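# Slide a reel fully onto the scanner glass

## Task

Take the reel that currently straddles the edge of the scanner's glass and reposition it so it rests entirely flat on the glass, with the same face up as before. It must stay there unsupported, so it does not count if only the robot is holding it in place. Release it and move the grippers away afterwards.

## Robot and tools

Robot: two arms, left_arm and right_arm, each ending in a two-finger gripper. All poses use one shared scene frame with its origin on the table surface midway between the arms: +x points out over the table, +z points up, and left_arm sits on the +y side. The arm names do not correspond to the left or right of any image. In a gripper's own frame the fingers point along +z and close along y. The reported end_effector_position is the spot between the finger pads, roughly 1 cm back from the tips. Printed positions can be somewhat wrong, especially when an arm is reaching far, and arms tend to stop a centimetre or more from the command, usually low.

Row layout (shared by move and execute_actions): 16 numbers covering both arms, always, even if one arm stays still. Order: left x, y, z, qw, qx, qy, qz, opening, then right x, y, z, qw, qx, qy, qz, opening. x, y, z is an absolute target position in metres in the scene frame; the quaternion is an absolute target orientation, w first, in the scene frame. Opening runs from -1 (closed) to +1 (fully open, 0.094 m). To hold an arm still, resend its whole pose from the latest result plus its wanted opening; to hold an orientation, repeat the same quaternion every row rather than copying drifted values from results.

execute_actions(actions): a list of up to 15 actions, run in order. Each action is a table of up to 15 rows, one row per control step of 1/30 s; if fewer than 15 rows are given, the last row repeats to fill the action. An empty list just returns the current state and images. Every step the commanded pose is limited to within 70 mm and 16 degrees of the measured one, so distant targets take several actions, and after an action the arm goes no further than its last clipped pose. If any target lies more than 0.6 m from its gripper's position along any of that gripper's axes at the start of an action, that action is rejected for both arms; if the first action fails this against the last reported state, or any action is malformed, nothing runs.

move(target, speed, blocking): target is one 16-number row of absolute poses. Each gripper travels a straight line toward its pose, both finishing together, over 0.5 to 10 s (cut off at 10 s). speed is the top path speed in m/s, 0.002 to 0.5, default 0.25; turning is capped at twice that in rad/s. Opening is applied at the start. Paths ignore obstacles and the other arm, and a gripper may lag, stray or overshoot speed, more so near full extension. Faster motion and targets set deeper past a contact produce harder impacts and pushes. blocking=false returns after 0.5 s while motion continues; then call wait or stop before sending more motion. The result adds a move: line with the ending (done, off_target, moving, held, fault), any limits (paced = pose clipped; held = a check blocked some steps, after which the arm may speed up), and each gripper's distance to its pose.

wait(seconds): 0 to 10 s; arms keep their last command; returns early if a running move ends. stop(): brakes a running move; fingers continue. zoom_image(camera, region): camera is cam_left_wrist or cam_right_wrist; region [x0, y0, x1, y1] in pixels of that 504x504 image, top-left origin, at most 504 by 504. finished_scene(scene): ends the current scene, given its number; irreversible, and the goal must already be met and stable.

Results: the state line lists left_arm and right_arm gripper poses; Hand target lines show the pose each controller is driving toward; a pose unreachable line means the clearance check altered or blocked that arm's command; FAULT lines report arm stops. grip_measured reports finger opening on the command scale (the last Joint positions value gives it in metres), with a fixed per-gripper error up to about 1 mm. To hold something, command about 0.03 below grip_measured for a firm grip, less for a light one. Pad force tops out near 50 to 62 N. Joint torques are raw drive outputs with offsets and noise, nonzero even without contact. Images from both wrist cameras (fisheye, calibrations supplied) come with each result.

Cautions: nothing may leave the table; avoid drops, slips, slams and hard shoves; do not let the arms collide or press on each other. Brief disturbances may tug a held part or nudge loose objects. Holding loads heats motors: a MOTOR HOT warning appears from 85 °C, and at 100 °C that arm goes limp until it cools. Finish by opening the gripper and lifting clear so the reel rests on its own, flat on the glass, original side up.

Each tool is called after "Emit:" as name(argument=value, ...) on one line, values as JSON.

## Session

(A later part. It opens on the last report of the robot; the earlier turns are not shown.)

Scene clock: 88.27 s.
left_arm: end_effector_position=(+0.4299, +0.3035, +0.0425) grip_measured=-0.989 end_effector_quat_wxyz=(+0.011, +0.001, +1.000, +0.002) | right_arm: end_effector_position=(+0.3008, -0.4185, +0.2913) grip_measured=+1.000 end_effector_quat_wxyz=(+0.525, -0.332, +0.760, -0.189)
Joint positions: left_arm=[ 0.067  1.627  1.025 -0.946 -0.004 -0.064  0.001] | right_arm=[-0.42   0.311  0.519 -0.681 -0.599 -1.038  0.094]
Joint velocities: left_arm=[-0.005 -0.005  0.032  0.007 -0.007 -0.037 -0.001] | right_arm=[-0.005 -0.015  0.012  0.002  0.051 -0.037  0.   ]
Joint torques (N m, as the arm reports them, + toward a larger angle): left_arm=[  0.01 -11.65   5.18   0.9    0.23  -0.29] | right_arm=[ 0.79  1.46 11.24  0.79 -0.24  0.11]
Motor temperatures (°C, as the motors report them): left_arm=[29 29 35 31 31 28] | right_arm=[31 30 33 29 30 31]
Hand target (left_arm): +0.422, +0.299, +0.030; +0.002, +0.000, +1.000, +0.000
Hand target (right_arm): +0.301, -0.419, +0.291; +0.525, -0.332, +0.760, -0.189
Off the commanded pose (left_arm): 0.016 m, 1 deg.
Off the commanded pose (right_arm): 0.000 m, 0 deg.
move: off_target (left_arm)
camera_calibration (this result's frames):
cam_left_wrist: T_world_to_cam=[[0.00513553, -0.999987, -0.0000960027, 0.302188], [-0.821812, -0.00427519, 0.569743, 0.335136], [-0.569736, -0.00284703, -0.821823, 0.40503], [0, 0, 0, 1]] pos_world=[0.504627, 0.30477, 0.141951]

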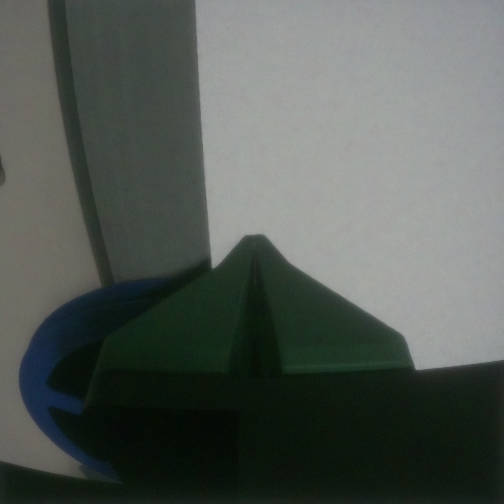

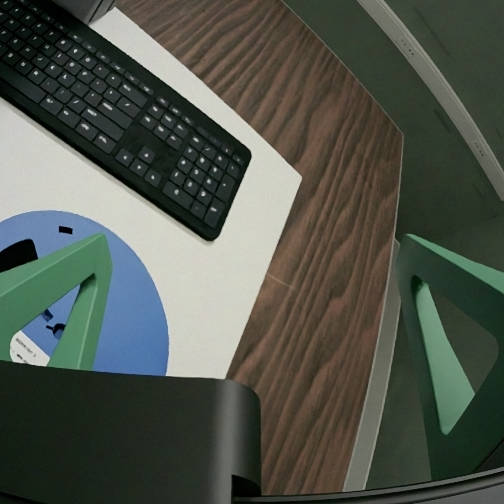

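Emit:
move(target=[0.43,0.3,0.12,0,0,1,0,-1,0.3008,-0.4185,0.2913,0.525,-0.332,0.760,-0.189,1])

Emit:
move(target=[0.35,0.5,0.12,0,0,1,0,-1,0.3008,-0.4185,0.2913,0.525,-0.332,0.760,-0.189,1])

Emit:
move(target=[0.35,0.5,0.03,0,0,1,0,-1,0.3008,-0.4185,0.2913,0.525,-0.332,0.760,-0.189,1], speed=0.05)

Emit:
move(target=[0.35,0.3,0.03,0,0,1,0,-1,0.3008,-0.4185,0.2913,0.525,-0.332,0.760,-0.189,1], speed=0.05)

Scene clock: 98.23 s.
left_arm: end_effector_position=(+0.4182, +0.3039, +0.1107) grip_measured=-0.989 end_effector_quat_wxyz=(-0.005, -0.000, +1.000, +0.002) | right_arm: end_effector_position=(+0.3008, -0.4185, +0.2913) grip_measured=+1.000 end_effector_quat_wxyz=(+0.525, -0.332, +0.760, -0.189)
Joint positions: left_arm=[ 0.067  1.527  1.108 -1.162 -0.003 -0.066  0.001] | right_arm=[-0.42   0.311  0.519 -0.681 -0.599 -1.038  0.094]
Joint velocities: left_arm=[-0.015 -0.015  0.002 -0.007 -0.066 -0.022  0.   ] | right_arm=[-0.005 -0.005  0.017  0.002 -0.007 -0.066  0.   ]
Joint torques (N m, as the arm reports them, + toward a larger angle): left_arm=[ -0.63 -10.52  10.1   -0.69   0.1   -0.22] | right_arm=[ 0.62  1.15 11.28  0.77 -0.26  0.1 ]
Motor temperatures (°C, as the motors report them): left_arm=[29 29 35 31 31 28] | right_arm=[31 30 33 29 30 31]
Hand target (left_arm): +0.429, +0.300, +0.121; +0.001, +0.000, +1.000, +0.000
Hand target (right_arm): +0.301, -0.419, +0.291; +0.525, -0.332, +0.760, -0.189
Off the commanded pose (left_arm): 0.016 m, 1 deg.
Off the commanded pose (right_arm): 0.000 m, 0 deg.
move: off_target (left_arm)
camera_calibration (this result's frames):
cam_left_wrist: T_world_to_cam=[[0.00740273, -0.999972, -0.000526097, 0.301788], [-0.802641, -0.00625569, 0.596429, 0.276272], [-0.596416, -0.00399294, -0.802666, 0.463797], [0, 0, 0, 1]] pos_world=[0.496129, 0.30536, 0.207656]

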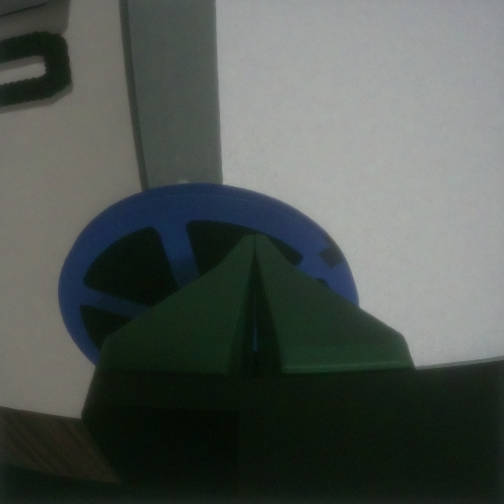

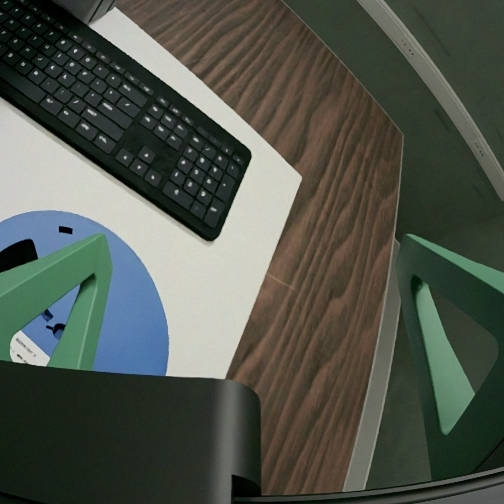

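Scene clock: 99.67 s.
left_arm: end_effector_position=(+0.3512, +0.5058, +0.1206) grip_measured=-0.989 end_effector_quat_wxyz=(+0.003, -0.010, +1.000, +0.004) | right_arm: end_effector_position=(+0.3008, -0.4185, +0.2913) grip_measured=+1.000 end_effector_quat_wxyz=(+0.525, -0.332, +0.760, -0.189)
Joint positions: left_arm=[ 0.592  1.436  1.037 -1.162 -0.004  0.441  0.001] | right_arm=[-0.42   0.311  0.519 -0.681 -0.599 -1.038  0.094]
Joint velocities: left_arm=[-0.015 -0.024 -0.007 -0.012 -0.007  0.022  0.   ] | right_arm=[-0.005 -0.015 -0.002  0.002 -0.007 -0.022  0.   ]
Joint torques (N m, as the arm reports them, + toward a larger angle): left_arm=[  0.5  -10.     7.21  -0.16   0.12  -0.03] | right_arm=[ 0.84  1.18 11.3   0.84 -0.25  0.11]
Motor temperatures (°C, as the motors report them): left_arm=[29 29 35 31 31 28] | right_arm=[31 30 33 29 30 31]
Hand target (left_arm): +0.348, +0.500, +0.120; -0.003, -0.000, +1.000, -0.000
Hand target (right_arm): +0.301, -0.419, +0.291; +0.525, -0.332, +0.760, -0.189
Off the commanded pose (left_arm): 0.006 m, 1 deg.
Off the commanded pose (right_arm): 0.000 m, 0 deg.
move: done
camera_calibration (this result's frames):
cam_left_wrist: T_world_to_cam=[[0.026119, -0.999647, -0.00477629, 0.49793], [-0.812144, -0.0240052, 0.582963, 0.231748], [-0.582872, -0.0113474, -0.812485, 0.432707], [0, 0, 0, 1]] pos_world=[0.42742, 0.508228, 0.218845]

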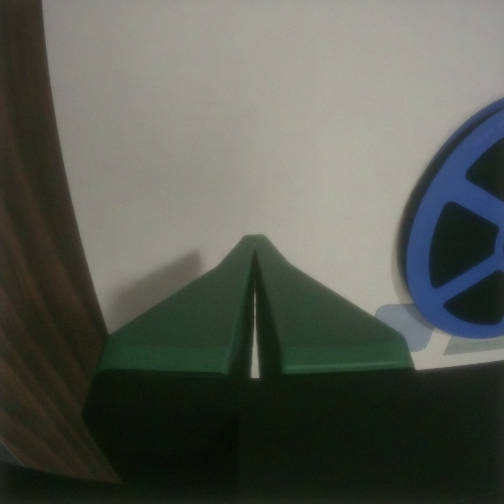

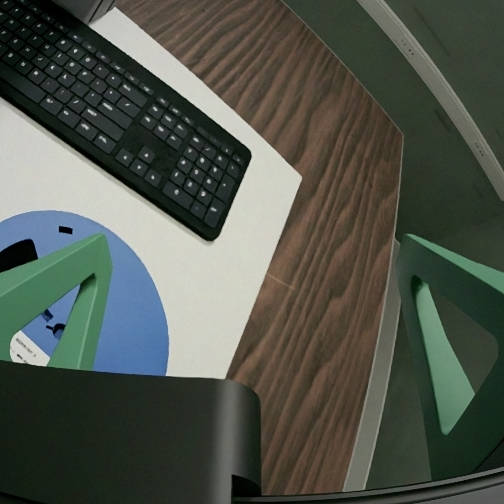

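Scene clock: 101.77 s.
left_arm: end_effector_position=(+0.3520, +0.5059, +0.0422) grip_measured=-0.989 end_effector_quat_wxyz=(+0.007, -0.009, +1.000, +0.004) | right_arm: end_effector_position=(+0.3008, -0.4185, +0.2913) grip_measured=+1.000 end_effector_quat_wxyz=(+0.525, -0.332, +0.760, -0.189)
Joint positions: left_arm=[ 0.592  1.543  0.92  -0.932 -0.002  0.441  0.   ] | right_arm=[-0.42   0.311  0.519 -0.681 -0.599 -1.038  0.094]
Joint velocities: left_arm=[-0.005 -0.015 -0.022 -0.002 -0.022 -0.037 -0.   ] | right_arm=[-0.034 -0.015  0.002  0.012 -0.066 -0.007  0.   ]
Joint torques (N m, as the arm reports them, + toward a larger angle): left_arm=[-0.27 -8.91  5.33  1.31  0.16 -0.1 ] | right_arm=[ 0.63  1.15 11.27  0.82 -0.26  0.12]
Motor temperatures (°C, as the motors report them): left_arm=[29 29 35 31 31 28] | right_arm=[31 30 33 29 30 31]
Hand target (left_arm): +0.350, +0.500, +0.030; -0.000, +0.000, +1.000, -0.000
Hand target (right_arm): +0.301, -0.419, +0.291; +0.525, -0.332, +0.760, -0.189
Off the commanded pose (left_arm): 0.014 m, 1 deg.
Off the commanded pose (right_arm): 0.000 m, 0 deg.
move: off_target (left_arm)
camera_calibration (this result's frames):
cam_left_wrist: T_world_to_cam=[[0.0253698, -0.99966, -0.00594244, 0.497922], [-0.81622, -0.0241457, 0.577237, 0.279909], [-0.577185, -0.00979407, -0.816555, 0.366914], [0, 0, 0, 1]] pos_world=[0.427613, 0.508105, 0.140991]

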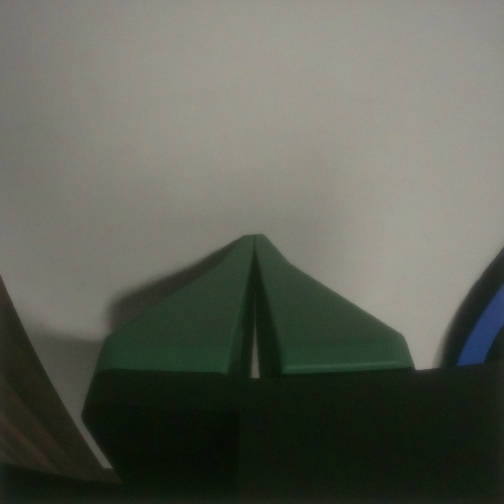

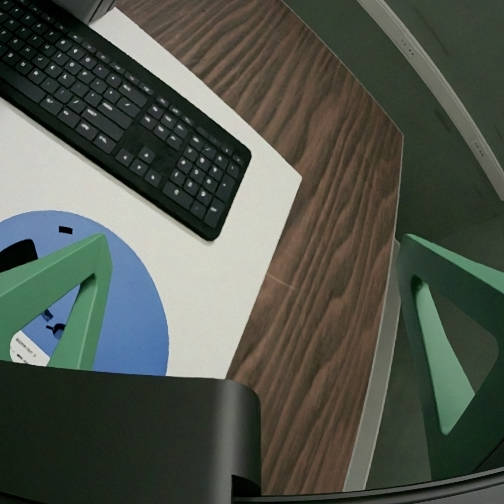

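Scene clock: 106.20 s.
left_arm: end_effector_position=(+0.3609, +0.3029, +0.0417) grip_measured=-0.989 end_effector_quat_wxyz=(+0.013, +0.001, +1.000, +0.002) | right_arm: end_effector_position=(+0.3008, -0.4185, +0.2913) grip_measured=+1.000 end_effector_quat_wxyz=(+0.525, -0.332, +0.760, -0.189)
Joint positions: left_arm=[ 0.052  1.464  0.828 -0.91  -0.006 -0.078  0.   ] | right_arm=[-0.42   0.311  0.519 -0.681 -0.599 -1.038  0.094]
Joint velocities: left_arm=[-0.015 -0.005 -0.007  0.017 -0.007 -0.037  0.   ] | right_arm=[-0.015 -0.015  0.012  0.002 -0.007 -0.037  0.   ]
Joint torques (N m, as the arm reports them, + toward a larger angle): left_arm=[-0.03 -7.57  5.15  0.84  0.22 -0.29] | right_arm=[ 0.76  1.13 11.26  0.83 -0.26  0.1 ]
Motor temperatures (°C, as the motors report them): left_arm=[29 29 34 31 31 28] | right_arm=[31 30 34 29 30 31]
Hand target (left_arm): +0.352, +0.299, +0.030; +0.003, +0.000, +1.000, +0.000
Hand target (right_arm): +0.301, -0.419, +0.291; +0.525, -0.332, +0.760, -0.189
Off the commanded pose (left_arm): 0.016 m, 2 deg.
Off the commanded pose (right_arm): 0.000 m, 0 deg.
move: off_target (left_arm)
camera_calibration (this result's frames):
cam_left_wrist: T_world_to_cam=[[0.00477851, -0.999988, -0.000656609, 0.30214], [-0.823617, -0.00430809, 0.56713, 0.279639], [-0.567126, -0.00216924, -0.823628, 0.364033], [0, 0, 0, 1]] pos_world=[0.435324, 0.304131, 0.141435]

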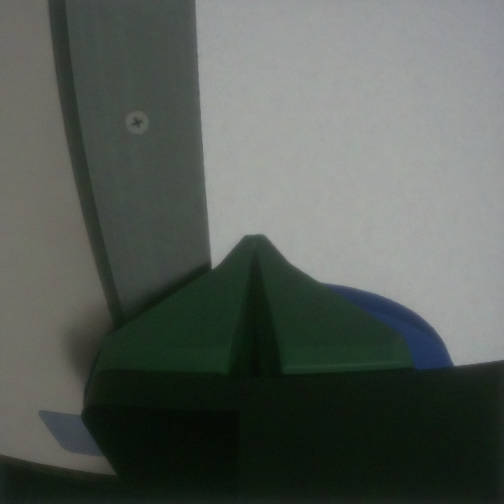

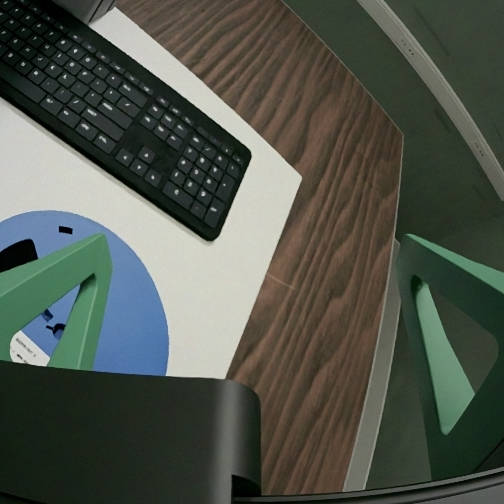

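Pushed. Back off and check from above.

Emit:
move(target=[0.25,0.35,0.5,0.2,0,0.98,0,-1,0.3008,-0.4185,0.2913,0.525,-0.332,0.760,-0.189,1])

Scene clock: 111.17 s.
left_arm: end_effector_position=(+0.2483, +0.3474, +0.4879) grip_measured=-0.989 end_effector_quat_wxyz=(+0.278, -0.005, +0.961, +0.007) | right_arm: end_effector_position=(+0.3008, -0.4185, +0.2913) grip_measured=+1.000 end_effector_quat_wxyz=(+0.525, -0.332, +0.760, -0.189)
Joint positions: left_arm=[ 0.22   0.839  1.512 -1.681  0.031  0.068  0.   ] | right_arm=[-0.42   0.311  0.519 -0.681 -0.599 -1.038  0.094]
Joint velocities: left_arm=[-0.015 -0.005 -0.012 -0.007 -0.022 -0.051 -0.001] | right_arm=[-0.015 -0.005  0.017  0.012  0.037 -0.037  0.   ]
Joint torques (N m, as the arm reports them, + toward a larger angle): left_arm=[ 0.89  1.45  9.55  0.36  0.13 -0.05] | right_arm=[ 0.61  1.19 11.26  0.87 -0.25  0.11]
Motor temperatures (°C, as the motors report them): left_arm=[29 29 35 31 31 28] | right_arm=[31 30 34 29 30 31]
Hand target (left_arm): +0.245, +0.349, +0.499; +0.283, -0.005, +0.959, +0.009
Hand target (right_arm): +0.301, -0.419, +0.291; +0.525, -0.332, +0.760, -0.189
Off the commanded pose (left_arm): 0.012 m, 9 deg.
Off the commanded pose (right_arm): 0.000 m, 0 deg.
joint sent to its limit (left arm) — the command would take joint 4 (wrist pitch) past its lower limit, so that joint was sent only as far as its limit.
move: off_target (left_arm)
camera_calibration (this result's frames):
cam_left_wrist: T_world_to_cam=[[0.0184185, -0.999822, -0.00419986, 0.345768], [-0.997676, -0.0186542, 0.0655361, 0.226907], [-0.0656028, 0.00298302, -0.997841, 0.626411], [0, 0, 0, 1]] pos_world=[0.261105, 0.34807, 0.61164]

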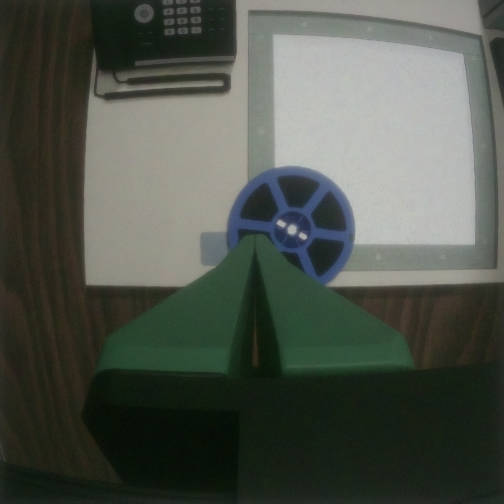

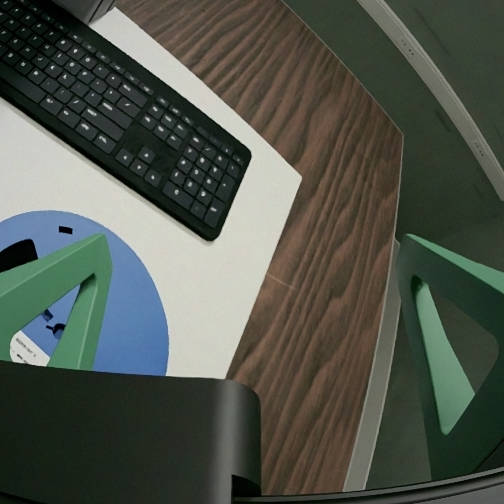

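Emit:
move(target=[0.15,0.385,0.12,0,0,1,0,-1,0.3008,-0.4185,0.2913,0.525,-0.332,0.760,-0.189,1])

Emit:
move(target=[0.15,0.385,0.03,0,0,1,0,-1,0.3008,-0.4185,0.2913,0.525,-0.332,0.760,-0.189,1], speed=0.05)

Scene clock: 119.00 s.
left_arm: end_effector_position=(+0.1504, +0.3821, +0.1238) grip_measured=-0.989 end_effector_quat_wxyz=(-0.006, +0.003, +1.000, -0.002) | right_arm: end_effector_position=(+0.3008, -0.4185, +0.2913) grip_measured=+1.000 end_effector_quat_wxyz=(+0.525, -0.332, +0.760, -0.189)
Joint positions: left_arm=[ 0.461  0.733  0.563 -1.413  0.001  0.335  0.   ] | right_arm=[-0.42   0.311  0.519 -0.681 -0.599 -1.038  0.094]
Joint velocities: left_arm=[-0.015 -0.024 -0.002 -0.012 -0.007  0.081 -0.001] | right_arm=[-0.005  0.005 -0.017 -0.017  0.022 -0.051  0.   ]
Joint torques (N m, as the arm reports them, + toward a larger angle): left_arm=[ 1.11  2.11  7.56  1.03 -0.02 -0.08] | right_arm=[ 0.61  1.09 11.26  0.83 -0.25  0.09]
Motor temperatures (°C, as the motors report them): left_arm=[29 29 36 31 31 28] | right_arm=[31 30 34 29 30 31]
Hand target (left_arm): +0.152, +0.385, +0.121; -0.001, +0.003, +1.000, +0.000
Hand target (right_arm): +0.301, -0.419, +0.291; +0.525, -0.332, +0.760, -0.189
Off the commanded pose (left_arm): 0.005 m, 1 deg.
Off the commanded pose (right_arm): 0.000 m, 0 deg.
move: done
camera_calibration (this result's frames):
cam_left_wrist: T_world_to_cam=[[0.000985785, -0.99997, 0.00765796, 0.381951], [-0.801739, 0.00378665, 0.597662, 0.0498772], [-0.597674, -0.00672885, -0.801711, 0.315997], [0, 0, 0, 1]] pos_world=[0.228475, 0.383877, 0.220604]

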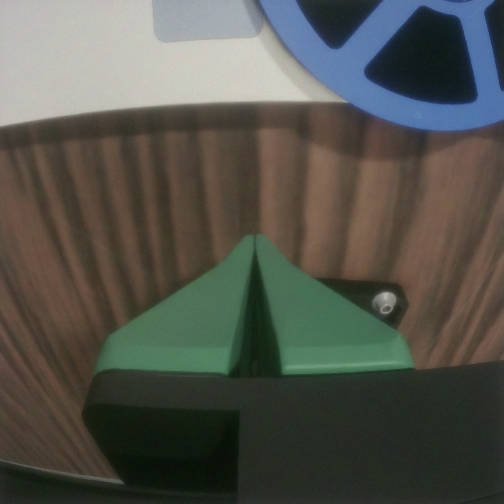

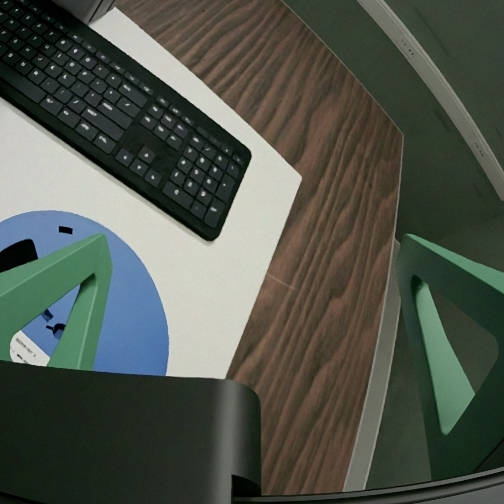

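Scene clock: 121.17 s.
left_arm: end_effector_position=(+0.1531, +0.3840, +0.0354) grip_measured=-0.989 end_effector_quat_wxyz=(+0.001, +0.001, +1.000, -0.000) | right_arm: end_effector_position=(+0.3008, -0.4185, +0.2913) grip_measured=+1.000 end_effector_quat_wxyz=(+0.525, -0.332, +0.760, -0.189)
Joint positions: left_arm=[ 0.466  0.857  0.366 -1.079  0.001  0.336  0.   ] | right_arm=[-0.42   0.311  0.519 -0.681 -0.599 -1.038  0.094]
Joint velocities: left_arm=[-0.005 -0.015 -0.007  0.022  0.007  0.007 -0.   ] | right_arm=[-0.005 -0.015  0.007 -0.012 -0.037 -0.007  0.   ]
Joint torques (N m, as the arm reports them, + toward a larger angle): left_arm=[ 1.35  1.05  6.31  1.05  0.06 -0.14] | right_arm=[ 0.77  1.18 11.28  0.81 -0.26  0.11]
Motor temperatures (°C, as the motors report them): left_arm=[29 29 36 31 31 28] | right_arm=[31 30 34 29 30 31]
Hand target (left_arm): +0.151, +0.385, +0.030; -0.000, -0.000, +1.000, -0.000
Hand target (right_arm): +0.301, -0.419, +0.291; +0.525, -0.332, +0.760, -0.189
Off the commanded pose (left_arm): 0.006 m, 0 deg.
Off the commanded pose (right_arm): 0.000 m, 0 deg.
move: done
camera_calibration (this result's frames):
cam_left_wrist: T_world_to_cam=[[0.00511117, -0.999982, 0.00323516, 0.383984], [-0.809437, -0.00223752, 0.587202, 0.108711], [-0.587184, -0.00561995, -0.809434, 0.244978], [0, 0, 0, 1]] pos_world=[0.229879, 0.385597, 0.133216]

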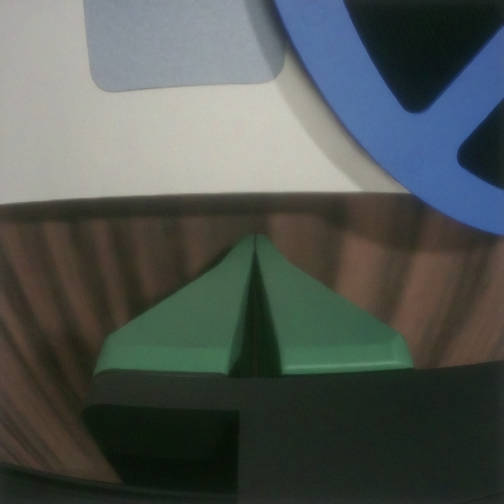

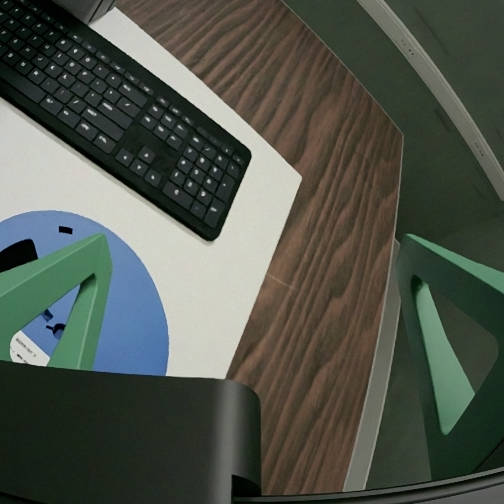

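Emit:
move(target=[0.285,0.265,0.03,0,0,1,0,-1,0.3008,-0.4185,0.2913,0.525,-0.332,0.760,-0.189,1], speed=0.05)

Scene clock: 132.03 s.
left_arm: end_effector_position=(+0.1580, +0.3096, +0.0138) grip_measured=-0.990 end_effector_quat_wxyz=(-0.084, -0.008, +0.996, +0.029) | right_arm: end_effector_position=(+0.3008, -0.4185, +0.2913) grip_measured=+1.000 end_effector_quat_wxyz=(+0.525, -0.332, +0.760, -0.189)
Joint positions: left_arm=[-0.032  1.093  0.405 -1.06  -0.029 -0.183  0.   ] | right_arm=[-0.42   0.311  0.519 -0.681 -0.599 -1.038  0.094]
Joint velocities: left_arm=[-0.015 -0.005 -0.012  0.002 -0.037 -0.051 -0.001] | right_arm=[-0.005 -0.005 -0.002 -0.002  0.037 -0.081  0.   ]
Joint torques (N m, as the arm reports them, + toward a larger angle): left_arm=[-1.84  0.64 12.97  4.21  1.26 -0.14] | right_arm=[ 0.98  1.11 11.27  0.8  -0.26  0.12]
Motor temperatures (°C, as the motors report them): left_arm=[29 28 37 31 32 28] | right_arm=[31 30 34 29 30 31]
Hand target (left_arm): +0.228, +0.285, +0.036; +0.003, +0.002, +1.000, -0.002
Hand target (right_arm): +0.301, -0.419, +0.291; +0.525, -0.332, +0.760, -0.189
Off the commanded pose (left_arm): 0.136 m, 10 deg; position clipped at the last step of the last action.
Off the commanded pose (right_arm): 0.000 m, 0 deg.
move: off_target (left_arm); limits=paced
camera_calibration (this result's frames):
cam_left_wrist: T_world_to_cam=[[0.0188742, -0.998136, -0.0580397, 0.307737], [-0.697757, -0.0547259, 0.714241, 0.122086], [-0.716086, 0.0270169, -0.697489, 0.238707], [0, 0, 0, 1]] pos_world=[0.250313, 0.307396, 0.0971573]

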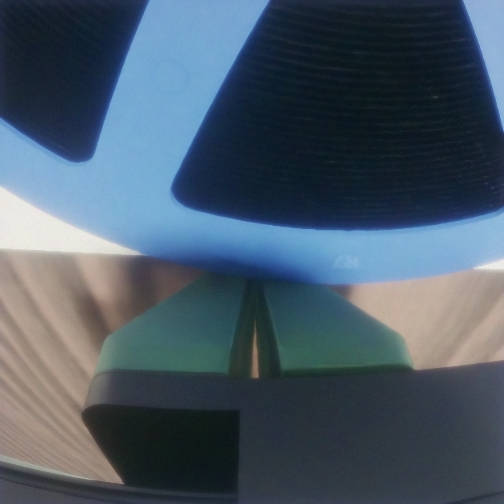

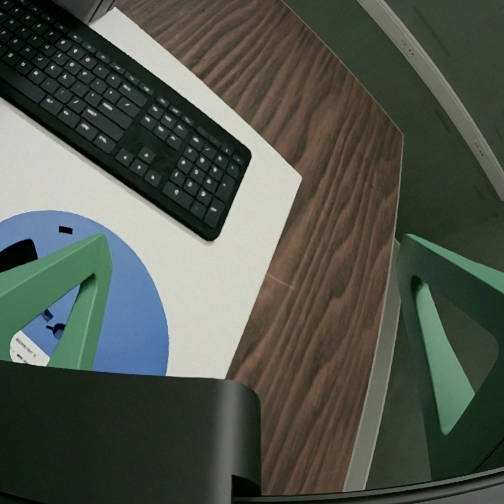

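Emit:
move(target=[0.13,0.33,0.03,0,0,1,0,-1,0.3008,-0.4185,0.2913,0.525,-0.332,0.760,-0.189,1], speed=0.05)

Emit:
move(target=[0.14,0.385,0.05,0,0,1,0,-1,0.3008,-0.4185,0.2913,0.525,-0.332,0.760,-0.189,1], speed=0.05)

Emit:
move(target=[0.285,0.265,0.04,0,0,1,0,-1,0.3008,-0.4185,0.2913,0.525,-0.332,0.760,-0.189,1], speed=0.05)

Scene clock: 139.63 s.
left_arm: end_effector_position=(+0.1387, +0.3291, +0.0351) grip_measured=-0.990 end_effector_quat_wxyz=(+0.013, -0.003, +1.000, +0.002) | right_arm: end_effector_position=(+0.3008, -0.4185, +0.2913) grip_measured=+1.000 end_effector_quat_wxyz=(+0.525, -0.332, +0.760, -0.189)
Joint positions: left_arm=[ 0.115  0.72   0.315 -1.141 -0.004 -0.022  0.   ] | right_arm=[-0.42   0.311  0.519 -0.681 -0.599 -1.038  0.094]
Joint velocities: left_arm=[ 0.005  0.005 -0.002 -0.017 -0.007  0.095 -0.001] | right_arm=[-0.005 -0.005  0.002  0.017  0.051  0.007  0.   ]
Joint torques (N m, as the arm reports them, + toward a larger angle): left_arm=[ 1.41  1.16  6.39 -0.27  0.15 -0.04] | right_arm=[ 0.72  1.23 11.27  0.81 -0.24  0.1 ]
Motor temperatures (°C, as the motors report them): left_arm=[29 28 39 31 32 28] | right_arm=[31 30 34 29 30 31]
Hand target (left_arm): +0.129, +0.330, +0.030; -0.001, -0.001, +1.000, +0.001
Hand target (right_arm): +0.301, -0.419, +0.291; +0.525, -0.332, +0.760, -0.189
Off the commanded pose (left_arm): 0.010 m, 2 deg.
Off the commanded pose (right_arm): 0.000 m, 0 deg.
move: done
camera_calibration (this result's frames):
cam_left_wrist: T_world_to_cam=[[0.0119961, -0.999928, -0.000179289, 0.32834], [-0.823405, -0.00998008, 0.567366, 0.10226], [-0.567327, -0.00665854, -0.823466, 0.234065], [0, 0, 0, 1]] pos_world=[0.213053, 0.330896, 0.134784]

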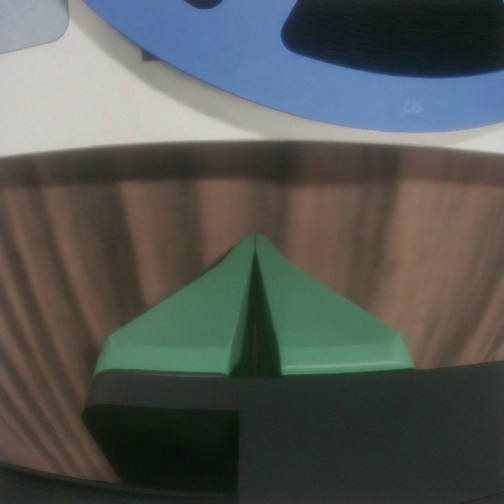

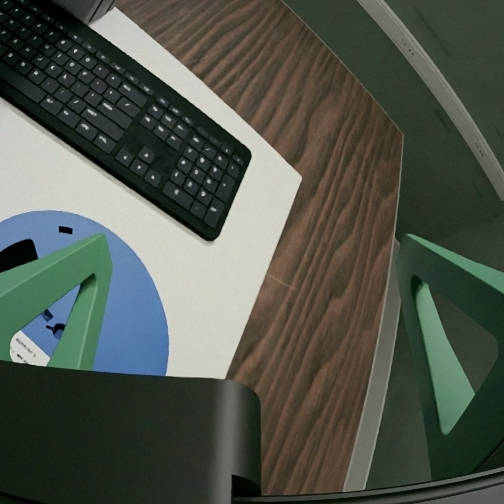

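Scene clock: 141.27 s.
left_arm: end_effector_position=(+0.1219, +0.3779, +0.0296) grip_measured=-0.990 end_effector_quat_wxyz=(-0.018, -0.001, +1.000, -0.005) | right_arm: end_effector_position=(+0.3008, -0.4185, +0.2913) grip_measured=+1.000 end_effector_quat_wxyz=(+0.525, -0.332, +0.760, -0.189)
Joint positions: left_arm=[ 0.495  0.768  0.315 -1.155 -0.004  0.361  0.   ] | right_arm=[-0.42   0.311  0.519 -0.681 -0.599 -1.038  0.094]
Joint velocities: left_arm=[-0.005  0.005 -0.007 -0.007  0.037  0.037 -0.001] | right_arm=[-0.005 -0.015 -0.012  0.017 -0.037 -0.022  0.   ]
Joint torques (N m, as the arm reports them, + toward a larger angle): left_arm=[ 1.05  1.58 11.3  -0.41  0.15 -0.03] | right_arm=[ 0.72  1.02 11.25  0.82 -0.26  0.11]
Motor temperatures (°C, as the motors report them): left_arm=[29 28 39 31 32 28] | right_arm=[31 30 34 29 30 31]
Hand target (left_arm): +0.139, +0.386, +0.049; -0.002, +0.000, +1.000, +0.000
Hand target (right_arm): +0.301, -0.419, +0.291; +0.525, -0.332, +0.760, -0.189
Off the commanded pose (left_arm): 0.028 m, 2 deg.
Off the commanded pose (right_arm): 0.000 m, 0 deg.
move: off_target (left_arm)
camera_calibration (this result's frames):
cam_left_wrist: T_world_to_cam=[[0.00874818, -0.999888, 0.0121334, 0.377384], [-0.786977, 0.000601574, 0.616983, 0.0821078], [-0.616921, -0.0149462, -0.786883, 0.22846], [0, 0, 0, 1]] pos_world=[0.202257, 0.380707, 0.124534]

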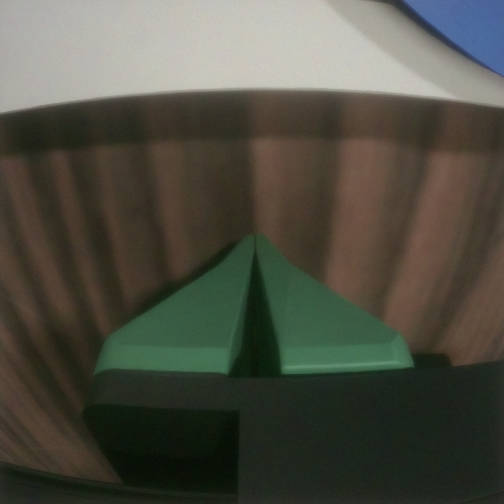

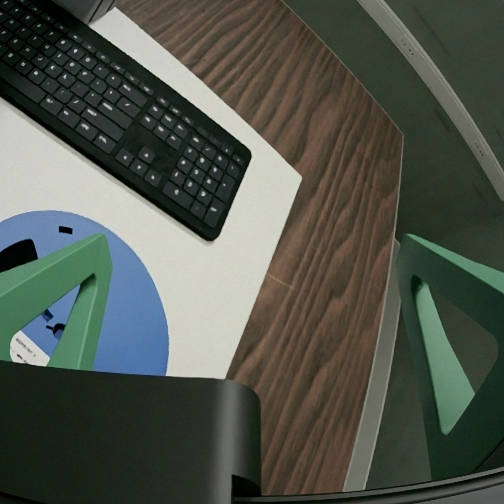

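Scene clock: 145.47 s.
left_arm: end_effector_position=(+0.1578, +0.3027, +0.0142) grip_measured=-0.990 end_effector_quat_wxyz=(-0.089, -0.005, +0.996, +0.023) | right_arm: end_effector_position=(+0.3008, -0.4185, +0.2913) grip_measured=+1.000 end_effector_quat_wxyz=(+0.525, -0.332, +0.760, -0.189)
Joint positions: left_arm=[-0.056  1.102  0.411 -1.064 -0.012 -0.2    0.   ] | right_arm=[-0.42   0.311  0.519 -0.681 -0.599 -1.038  0.094]
Joint velocities: left_arm=[-0.015 -0.005 -0.012 -0.027 -0.007 -0.007 -0.001] | right_arm=[-0.005 -0.015 -0.007 -0.007  0.007 -0.007  0.   ]
Joint torques (N m, as the arm reports them, + toward a larger angle): left_arm=[-0.33 -1.12 13.26  3.61  0.47 -0.16] | right_arm=[ 0.65  1.28 11.23  0.82 -0.24  0.11]
Motor temperatures (°C, as the motors report them): left_arm=[29 28 40 31 32 28] | right_arm=[31 30 34 29 30 31]
Hand target (left_arm): +0.229, +0.282, +0.041; +0.003, +0.000, +1.000, -0.002
Hand target (right_arm): +0.301, -0.419, +0.291; +0.525, -0.332, +0.760, -0.189
Off the commanded pose (left_arm): 0.135 m, 11 deg; position clipped at the last step of the last action.
Off the commanded pose (right_arm): 0.000 m, 0 deg.
move: off_target (left_arm); limits=paced
camera_calibration (this result's frames):
cam_left_wrist: T_world_to_cam=[[0.0131506, -0.998856, -0.0459802, 0.301851], [-0.691686, -0.0422943, 0.720959, 0.116502], [-0.722079, 0.0223228, -0.691451, 0.241307], [0, 0, 0, 1]] pos_world=[0.250856, 0.301046, 0.0967378]

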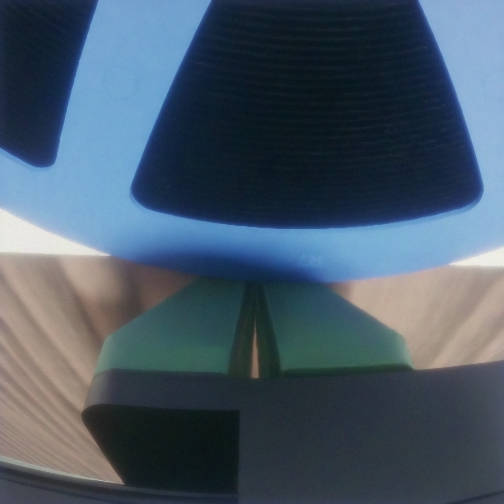

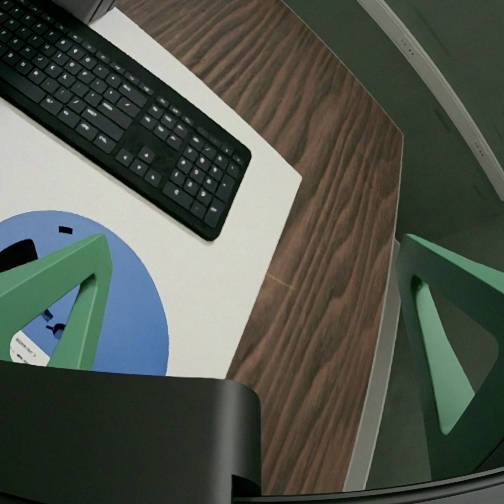

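Emit:
zoom_image(camera="cam_left_wrist", region=[0,100,504,300])

Region (0, 100, 504, 300) of cam_left_wrist's 504x504 image, scaled by 1.000; it fills the top 200 rows of this view, and the rest is white.

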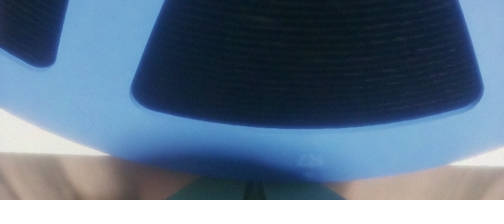

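Backing off and looking from above to plan a grasp instead of pushing.

Emit:
move(target=[0.13,0.385,0.06,0,0,1,0,-1,0.3008,-0.4185,0.2913,0.525,-0.332,0.760,-0.189,1], speed=0.05)

Emit:
move(target=[0.25,0.35,0.5,0.2,0,0.98,0,-1,0.3008,-0.4185,0.2913,0.525,-0.332,0.760,-0.189,1])

Scene clock: 166.30 s.
left_arm: end_effector_position=(+0.1327, +0.3874, +0.0616) grip_measured=-0.990 end_effector_quat_wxyz=(+0.004, -0.003, +1.000, +0.005) | right_arm: end_effector_position=(+0.3008, -0.4185, +0.2913) grip_measured=+1.000 end_effector_quat_wxyz=(+0.525, -0.332, +0.760, -0.189)
Joint positions: left_arm=[ 0.527  0.715  0.388 -1.234 -0.006  0.389  0.   ] | right_arm=[-0.42   0.311  0.519 -0.681 -0.599 -1.038  0.094]
Joint velocities: left_arm=[-0.005 -0.015 -0.002 -0.002 -0.037  0.066 -0.001] | right_arm=[-0.005 -0.024 -0.007  0.007 -0.007 -0.037  0.   ]
Joint torques (N m, as the arm reports them, + toward a larger angle): left_arm=[ 1.23  0.96  7.49 -0.49  0.18 -0.04] | right_arm=[ 0.73  1.18 11.26  0.8  -0.26  0.11]
Motor temperatures (°C, as the motors report them): left_arm=[29 28 43 31 32 28] | right_arm=[31 30 34 29 30 31]
Hand target (left_arm): +0.127, +0.386, +0.061; -0.004, -0.001, +1.000, +0.000
Hand target (right_arm): +0.301, -0.419, +0.291; +0.525, -0.332, +0.760, -0.189
Off the commanded pose (left_arm): 0.004 m, 1 deg.
Off the commanded pose (right_arm): 0.000 m, 0 deg.
move: done
camera_calibration (this result's frames):
cam_left_wrist: T_world_to_cam=[[0.0120267, -0.999906, -0.00662421, 0.38707], [-0.812815, -0.0136345, 0.582363, 0.0820265], [-0.582398, -0.00161967, -0.812902, 0.252318], [0, 0, 0, 1]] pos_world=[0.208967, 0.388561, 0.159904]

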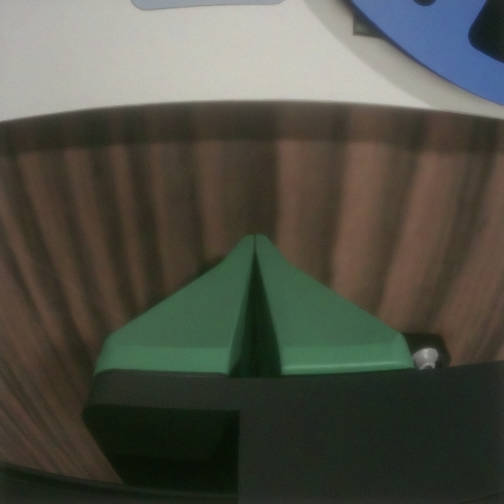

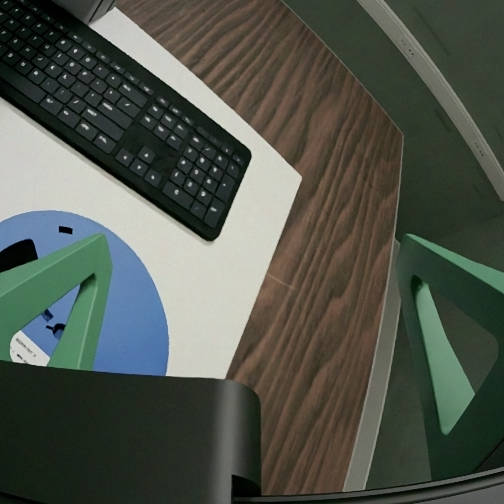

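Scene clock: 168.53 s.
left_arm: end_effector_position=(+0.2493, +0.3523, +0.4845) grip_measured=-0.990 end_effector_quat_wxyz=(+0.273, -0.003, +0.962, +0.010) | right_arm: end_effector_position=(+0.3008, -0.4185, +0.2913) grip_measured=+1.000 end_effector_quat_wxyz=(+0.525, -0.332, +0.760, -0.189)
Joint positions: left_arm=[ 0.243  0.843  1.507 -1.682  0.037  0.094  0.   ] | right_arm=[-0.42   0.311  0.519 -0.681 -0.599 -1.038  0.094]
Joint velocities: left_arm=[-0.005 -0.005  0.002 -0.012 -0.022 -0.081 -0.   ] | right_arm=[ 0.015 -0.005  0.007  0.007 -0.037  0.051  0.   ]
Joint torques (N m, as the arm reports them, + toward a larger angle): left_arm=[ 0.06  0.1  10.21  0.57 -0.01 -0.24] | right_arm=[ 0.49  0.98 11.26  0.84 -0.25  0.1 ]
Motor temperatures (°C, as the motors report them): left_arm=[29 28 43 31 32 28] | right_arm=[31 30 35 29 30 31]
Hand target (left_arm): +0.248, +0.350, +0.498; +0.280, -0.004, +0.960, +0.009
Hand target (right_arm): +0.301, -0.419, +0.291; +0.525, -0.332, +0.760, -0.189
Off the commanded pose (left_arm): 0.016 m, 9 deg.
Off the commanded pose (right_arm): 0.000 m, 0 deg.
joint sent to its limit (left arm) — the command would take joint 4 (wrist pitch) past its lower limit, so that joint was sent only as far as its limit.
move: off_target (left_arm)
camera_calibration (this result's frames):
cam_left_wrist: T_world_to_cam=[[0.0160345, -0.999805, -0.0114918, 0.354709], [-0.997, -0.0168578, 0.0755429, 0.222576], [-0.075722, 0.010246, -0.997076, 0.62267], [0, 0, 0, 1]] pos_world=[0.263371, 0.352012, 0.608111]

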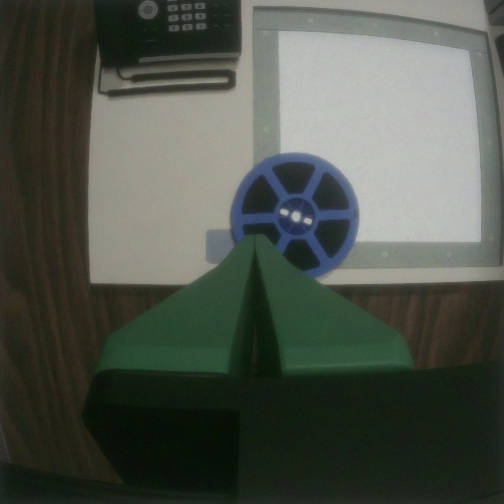

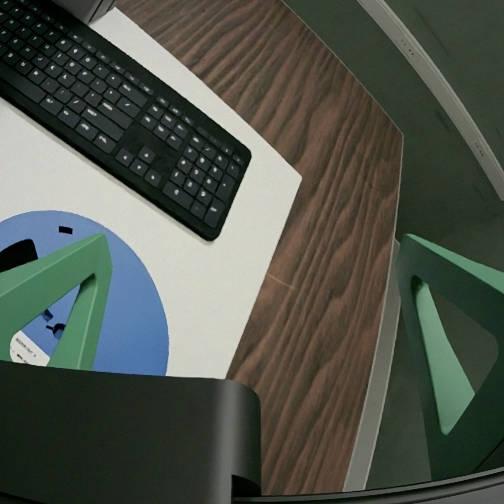

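Little apparent shift by my rough pixel estimate; going to look closely at its rim with the fingers open to plan a pinch-and-lift.

Emit:
move(target=[0.27,0.385,0.12,0,0,1,0,1,0.3008,-0.4185,0.2913,0.525,-0.332,0.760,-0.189,1], speed=0.1)

Scene clock: 180.10 s.
left_arm: end_effector_position=(+0.2735, +0.3822, +0.1265) grip_measured=+1.000 end_effector_quat_wxyz=(-0.001, +0.004, +1.000, -0.001) | right_arm: end_effector_position=(+0.3008, -0.4185, +0.2913) grip_measured=+1.000 end_effector_quat_wxyz=(+0.525, -0.332, +0.760, -0.189)
Joint positions: left_arm=[ 0.319  1.124  0.78  -1.228  0.002  0.194  0.094] | right_arm=[-0.42   0.311  0.519 -0.681 -0.599 -1.038  0.094]
Joint velocities: left_arm=[-0.005 -0.015 -0.012 -0.007 -0.051 -0.007  0.   ] | right_arm=[ 0.005 -0.005 -0.002  0.017 -0.066 -0.022  0.   ]
Joint torques (N m, as the arm reports them, + toward a larger angle): left_arm=[ 1.18 -4.55  6.56  1.08 -0.03 -0.09] | right_arm=[ 0.57  1.19 11.32  0.81 -0.26  0.12]
Motor temperatures (°C, as the motors report them): left_arm=[29 28 41 31 32 28] | right_arm=[31 31 35 29 30 31]
Hand target (left_arm): +0.273, +0.386, +0.121; -0.001, +0.003, +1.000, +0.000
Hand target (right_arm): +0.301, -0.419, +0.291; +0.525, -0.332, +0.760, -0.189
Off the commanded pose (left_arm): 0.008 m, 0 deg.
Off the commanded pose (right_arm): 0.000 m, 0 deg.
move: done
camera_calibration (this result's frames):
cam_left_wrist: T_world_to_cam=[[-0.000981846, -0.999987, 0.00504375, 0.382729], [-0.807973, 0.00376517, 0.589208, 0.149717], [-0.589219, -0.0034967, -0.807966, 0.389033], [0, 0, 0, 1]] pos_world=[0.350569, 0.383521, 0.224181]

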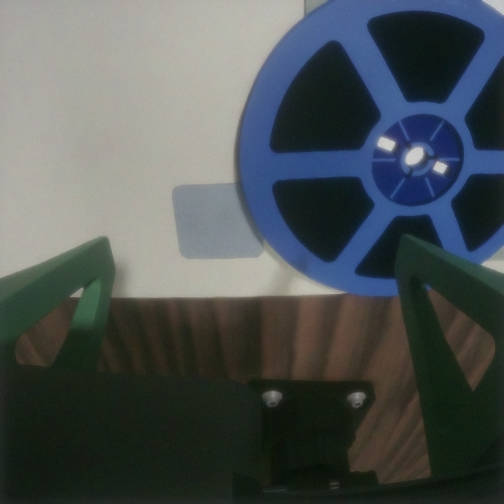

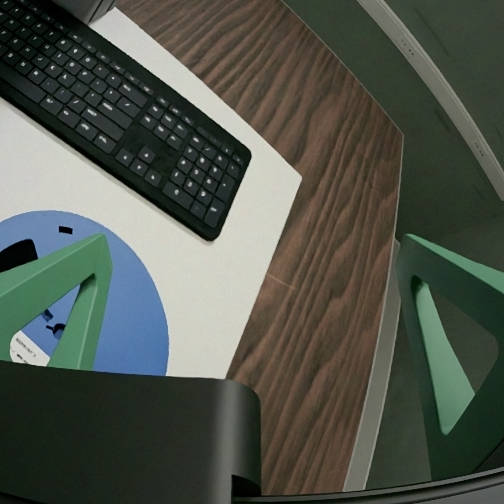

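Emit:
move(target=[0.315,0.378,0.08,0,0,1,0,1,0.3008,-0.4185,0.2913,0.525,-0.332,0.760,-0.189,1], speed=0.05)

Scene clock: 190.17 s.
left_arm: end_effector_position=(+0.3076, +0.3800, +0.0807) grip_measured=+1.000 end_effector_quat_wxyz=(-0.007, -0.000, +1.000, -0.002) | right_arm: end_effector_position=(+0.3008, -0.4185, +0.2913) grip_measured=+1.000 end_effector_quat_wxyz=(+0.525, -0.332, +0.760, -0.189)
Joint positions: left_arm=[ 0.292  1.29   0.78  -1.075  0.002  0.159  0.094] | right_arm=[-0.42   0.311  0.519 -0.681 -0.599 -1.038  0.094]
Joint velocities: left_arm=[-0.005 -0.015 -0.007 -0.007 -0.022  0.037  0.   ] | right_arm=[-0.015 -0.005  0.007  0.007  0.007 -0.051  0.   ]
Joint torques (N m, as the arm reports them, + toward a larger angle): left_arm=[ 0.55 -6.17  7.44  0.89 -0.01 -0.22] | right_arm=[ 0.75  0.99 11.23  0.83 -0.25  0.11]
Motor temperatures (°C, as the motors report them): left_arm=[29 28 39 31 32 28] | right_arm=[31 31 35 29 30 31]
Hand target (left_arm): +0.316, +0.378, +0.080; +0.000, +0.000, +1.000, -0.000
Hand target (right_arm): +0.301, -0.419, +0.291; +0.525, -0.332, +0.760, -0.189
Off the commanded pose (left_arm): 0.008 m, 1 deg.
Off the commanded pose (right_arm): 0.000 m, 0 deg.
move: done
camera_calibration (this result's frames):
cam_left_wrist: T_world_to_cam=[[0.00748735, -0.999948, 0.00696487, 0.378053], [-0.800317, -0.0018164, 0.599574, 0.203179], [-0.59953, -0.0100633, -0.800289, 0.377154], [0, 0, 0, 1]] pos_world=[0.385892, 0.382198, 0.177378]

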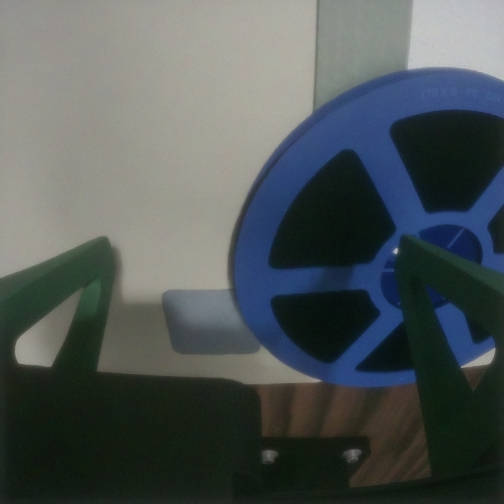

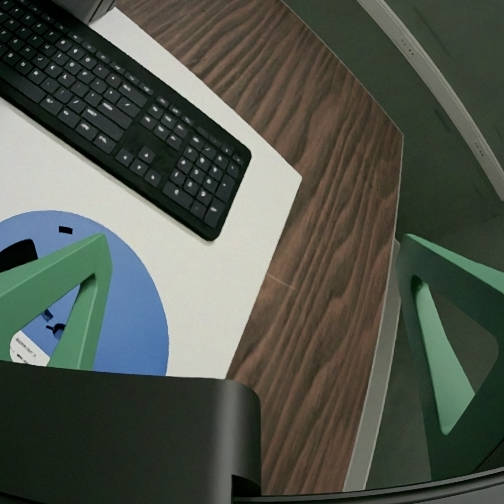

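Emit:
move(target=[0.315,0.382,0.035,0,0,1,0,1,0.3008,-0.4185,0.2913,0.525,-0.332,0.760,-0.189,1], speed=0.03)

Scene clock: 199.90 s.
left_arm: end_effector_position=(+0.3186, +0.3817, +0.0526) grip_measured=+1.000 end_effector_quat_wxyz=(+0.008, +0.002, +1.000, -0.000) | right_arm: end_effector_position=(+0.3008, -0.4185, +0.2913) grip_measured=+1.000 end_effector_quat_wxyz=(+0.525, -0.332, +0.760, -0.189)
Joint positions: left_arm=[ 0.292  1.348  0.746 -0.953  0.003  0.163  0.094] | right_arm=[-0.42   0.311  0.519 -0.681 -0.599 -1.038  0.094]
Joint velocities: left_arm=[-0.015 -0.024  0.002  0.002 -0.037  0.095  0.   ] | right_arm=[-0.005 -0.015  0.002 -0.007 -0.037  0.051  0.   ]
Joint torques (N m, as the arm reports them, + toward a larger angle): left_arm=[ 1.   -5.11  4.97  2.01 -0.07 -0.2 ] | right_arm=[ 0.79  1.16 11.24  0.76 -0.25  0.1 ]
Motor temperatures (°C, as the motors report them): left_arm=[29 28 39 31 32 28] | right_arm=[31 31 35 29 30 31]
Hand target (left_arm): +0.314, +0.382, +0.036; -0.000, -0.000, +1.000, +0.000
Hand target (right_arm): +0.301, -0.419, +0.291; +0.525, -0.332, +0.760, -0.189
Off the commanded pose (left_arm): 0.018 m, 1 deg.
Off the commanded pose (right_arm): 0.000 m, 0 deg.
move: off_target (left_arm)
camera_calibration (this result's frames):
cam_left_wrist: T_world_to_cam=[[0.0035215, -0.999989, 0.00309684, 0.381283], [-0.81788, -0.0010983, 0.575387, 0.235456], [-0.575377, -0.00455907, -0.817875, 0.352352], [0, 0, 0, 1]] pos_world=[0.393967, 0.383144, 0.151521]

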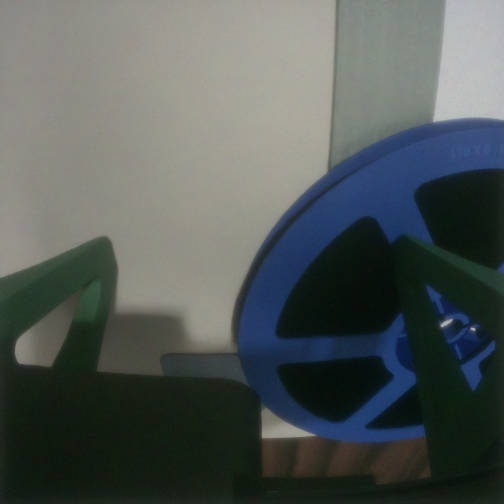

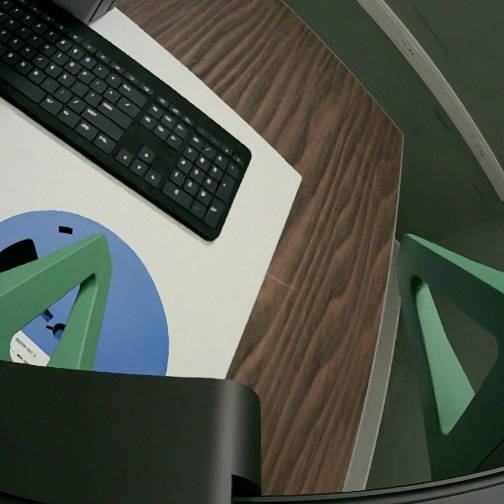

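Emit:
move(target=[0.315,0.382,0.035,0,0,1,0,-1,0.3008,-0.4185,0.2913,0.525,-0.332,0.760,-0.189,1], speed=0.03)

Scene clock: 206.10 s.
left_arm: end_effector_position=(+0.3203, +0.3812, +0.0530) grip_measured=-0.989 end_effector_quat_wxyz=(+0.012, +0.002, +1.000, -0.001) | right_arm: end_effector_position=(+0.3008, -0.4185, +0.2913) grip_measured=+1.000 end_effector_quat_wxyz=(+0.525, -0.332, +0.760, -0.189)
Joint positions: left_arm=[ 0.291  1.347  0.746 -0.947  0.006  0.163  0.001] | right_arm=[-0.42   0.311  0.519 -0.681 -0.599 -1.038  0.094]
Joint velocities: left_arm=[ 0.005 -0.015 -0.002  0.012 -0.007 -0.007 -0.001] | right_arm=[-0.005 -0.005  0.007  0.012  0.007  0.007  0.   ]
Joint torques (N m, as the arm reports them, + toward a larger angle): left_arm=[ 1.77 -4.29  4.98  1.64 -0.2  -0.13] | right_arm=[ 0.68  1.18 11.25  0.81 -0.25  0.11]
Motor temperatures (°C, as the motors report them): left_arm=[29 28 38 31 32 28] | right_arm=[31 31 35 29 30 31]
Hand target (left_arm): +0.314, +0.382, +0.036; -0.000, +0.000, +1.000, -0.000
Hand target (right_arm): +0.301, -0.419, +0.291; +0.525, -0.332, +0.760, -0.189
Off the commanded pose (left_arm): 0.019 m, 1 deg.
Off the commanded pose (right_arm): 0.000 m, 0 deg.
move: off_target (left_arm)
camera_calibration (this result's frames):
cam_left_wrist: T_world_to_cam=[[0.00265997, -0.999982, 0.00535361, 0.380977], [-0.822287, 0.00085934, 0.569072, 0.237614], [-0.569066, -0.00591592, -0.82227, 0.352354], [0, 0, 0, 1]] pos_world=[0.394887, 0.382851, 0.152471]

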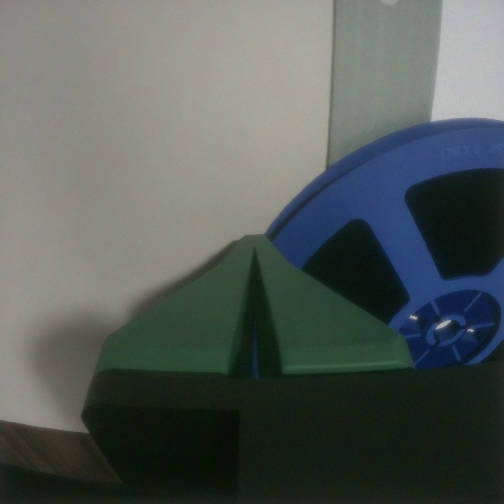

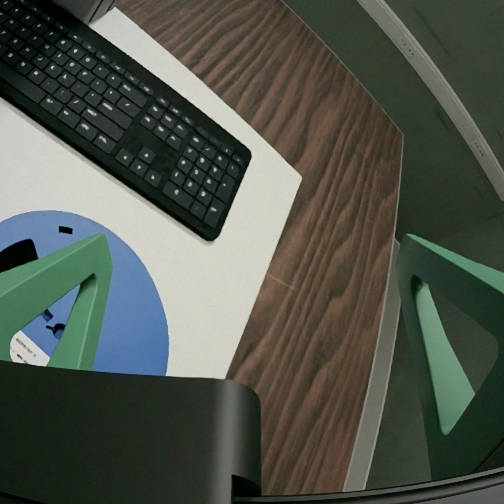

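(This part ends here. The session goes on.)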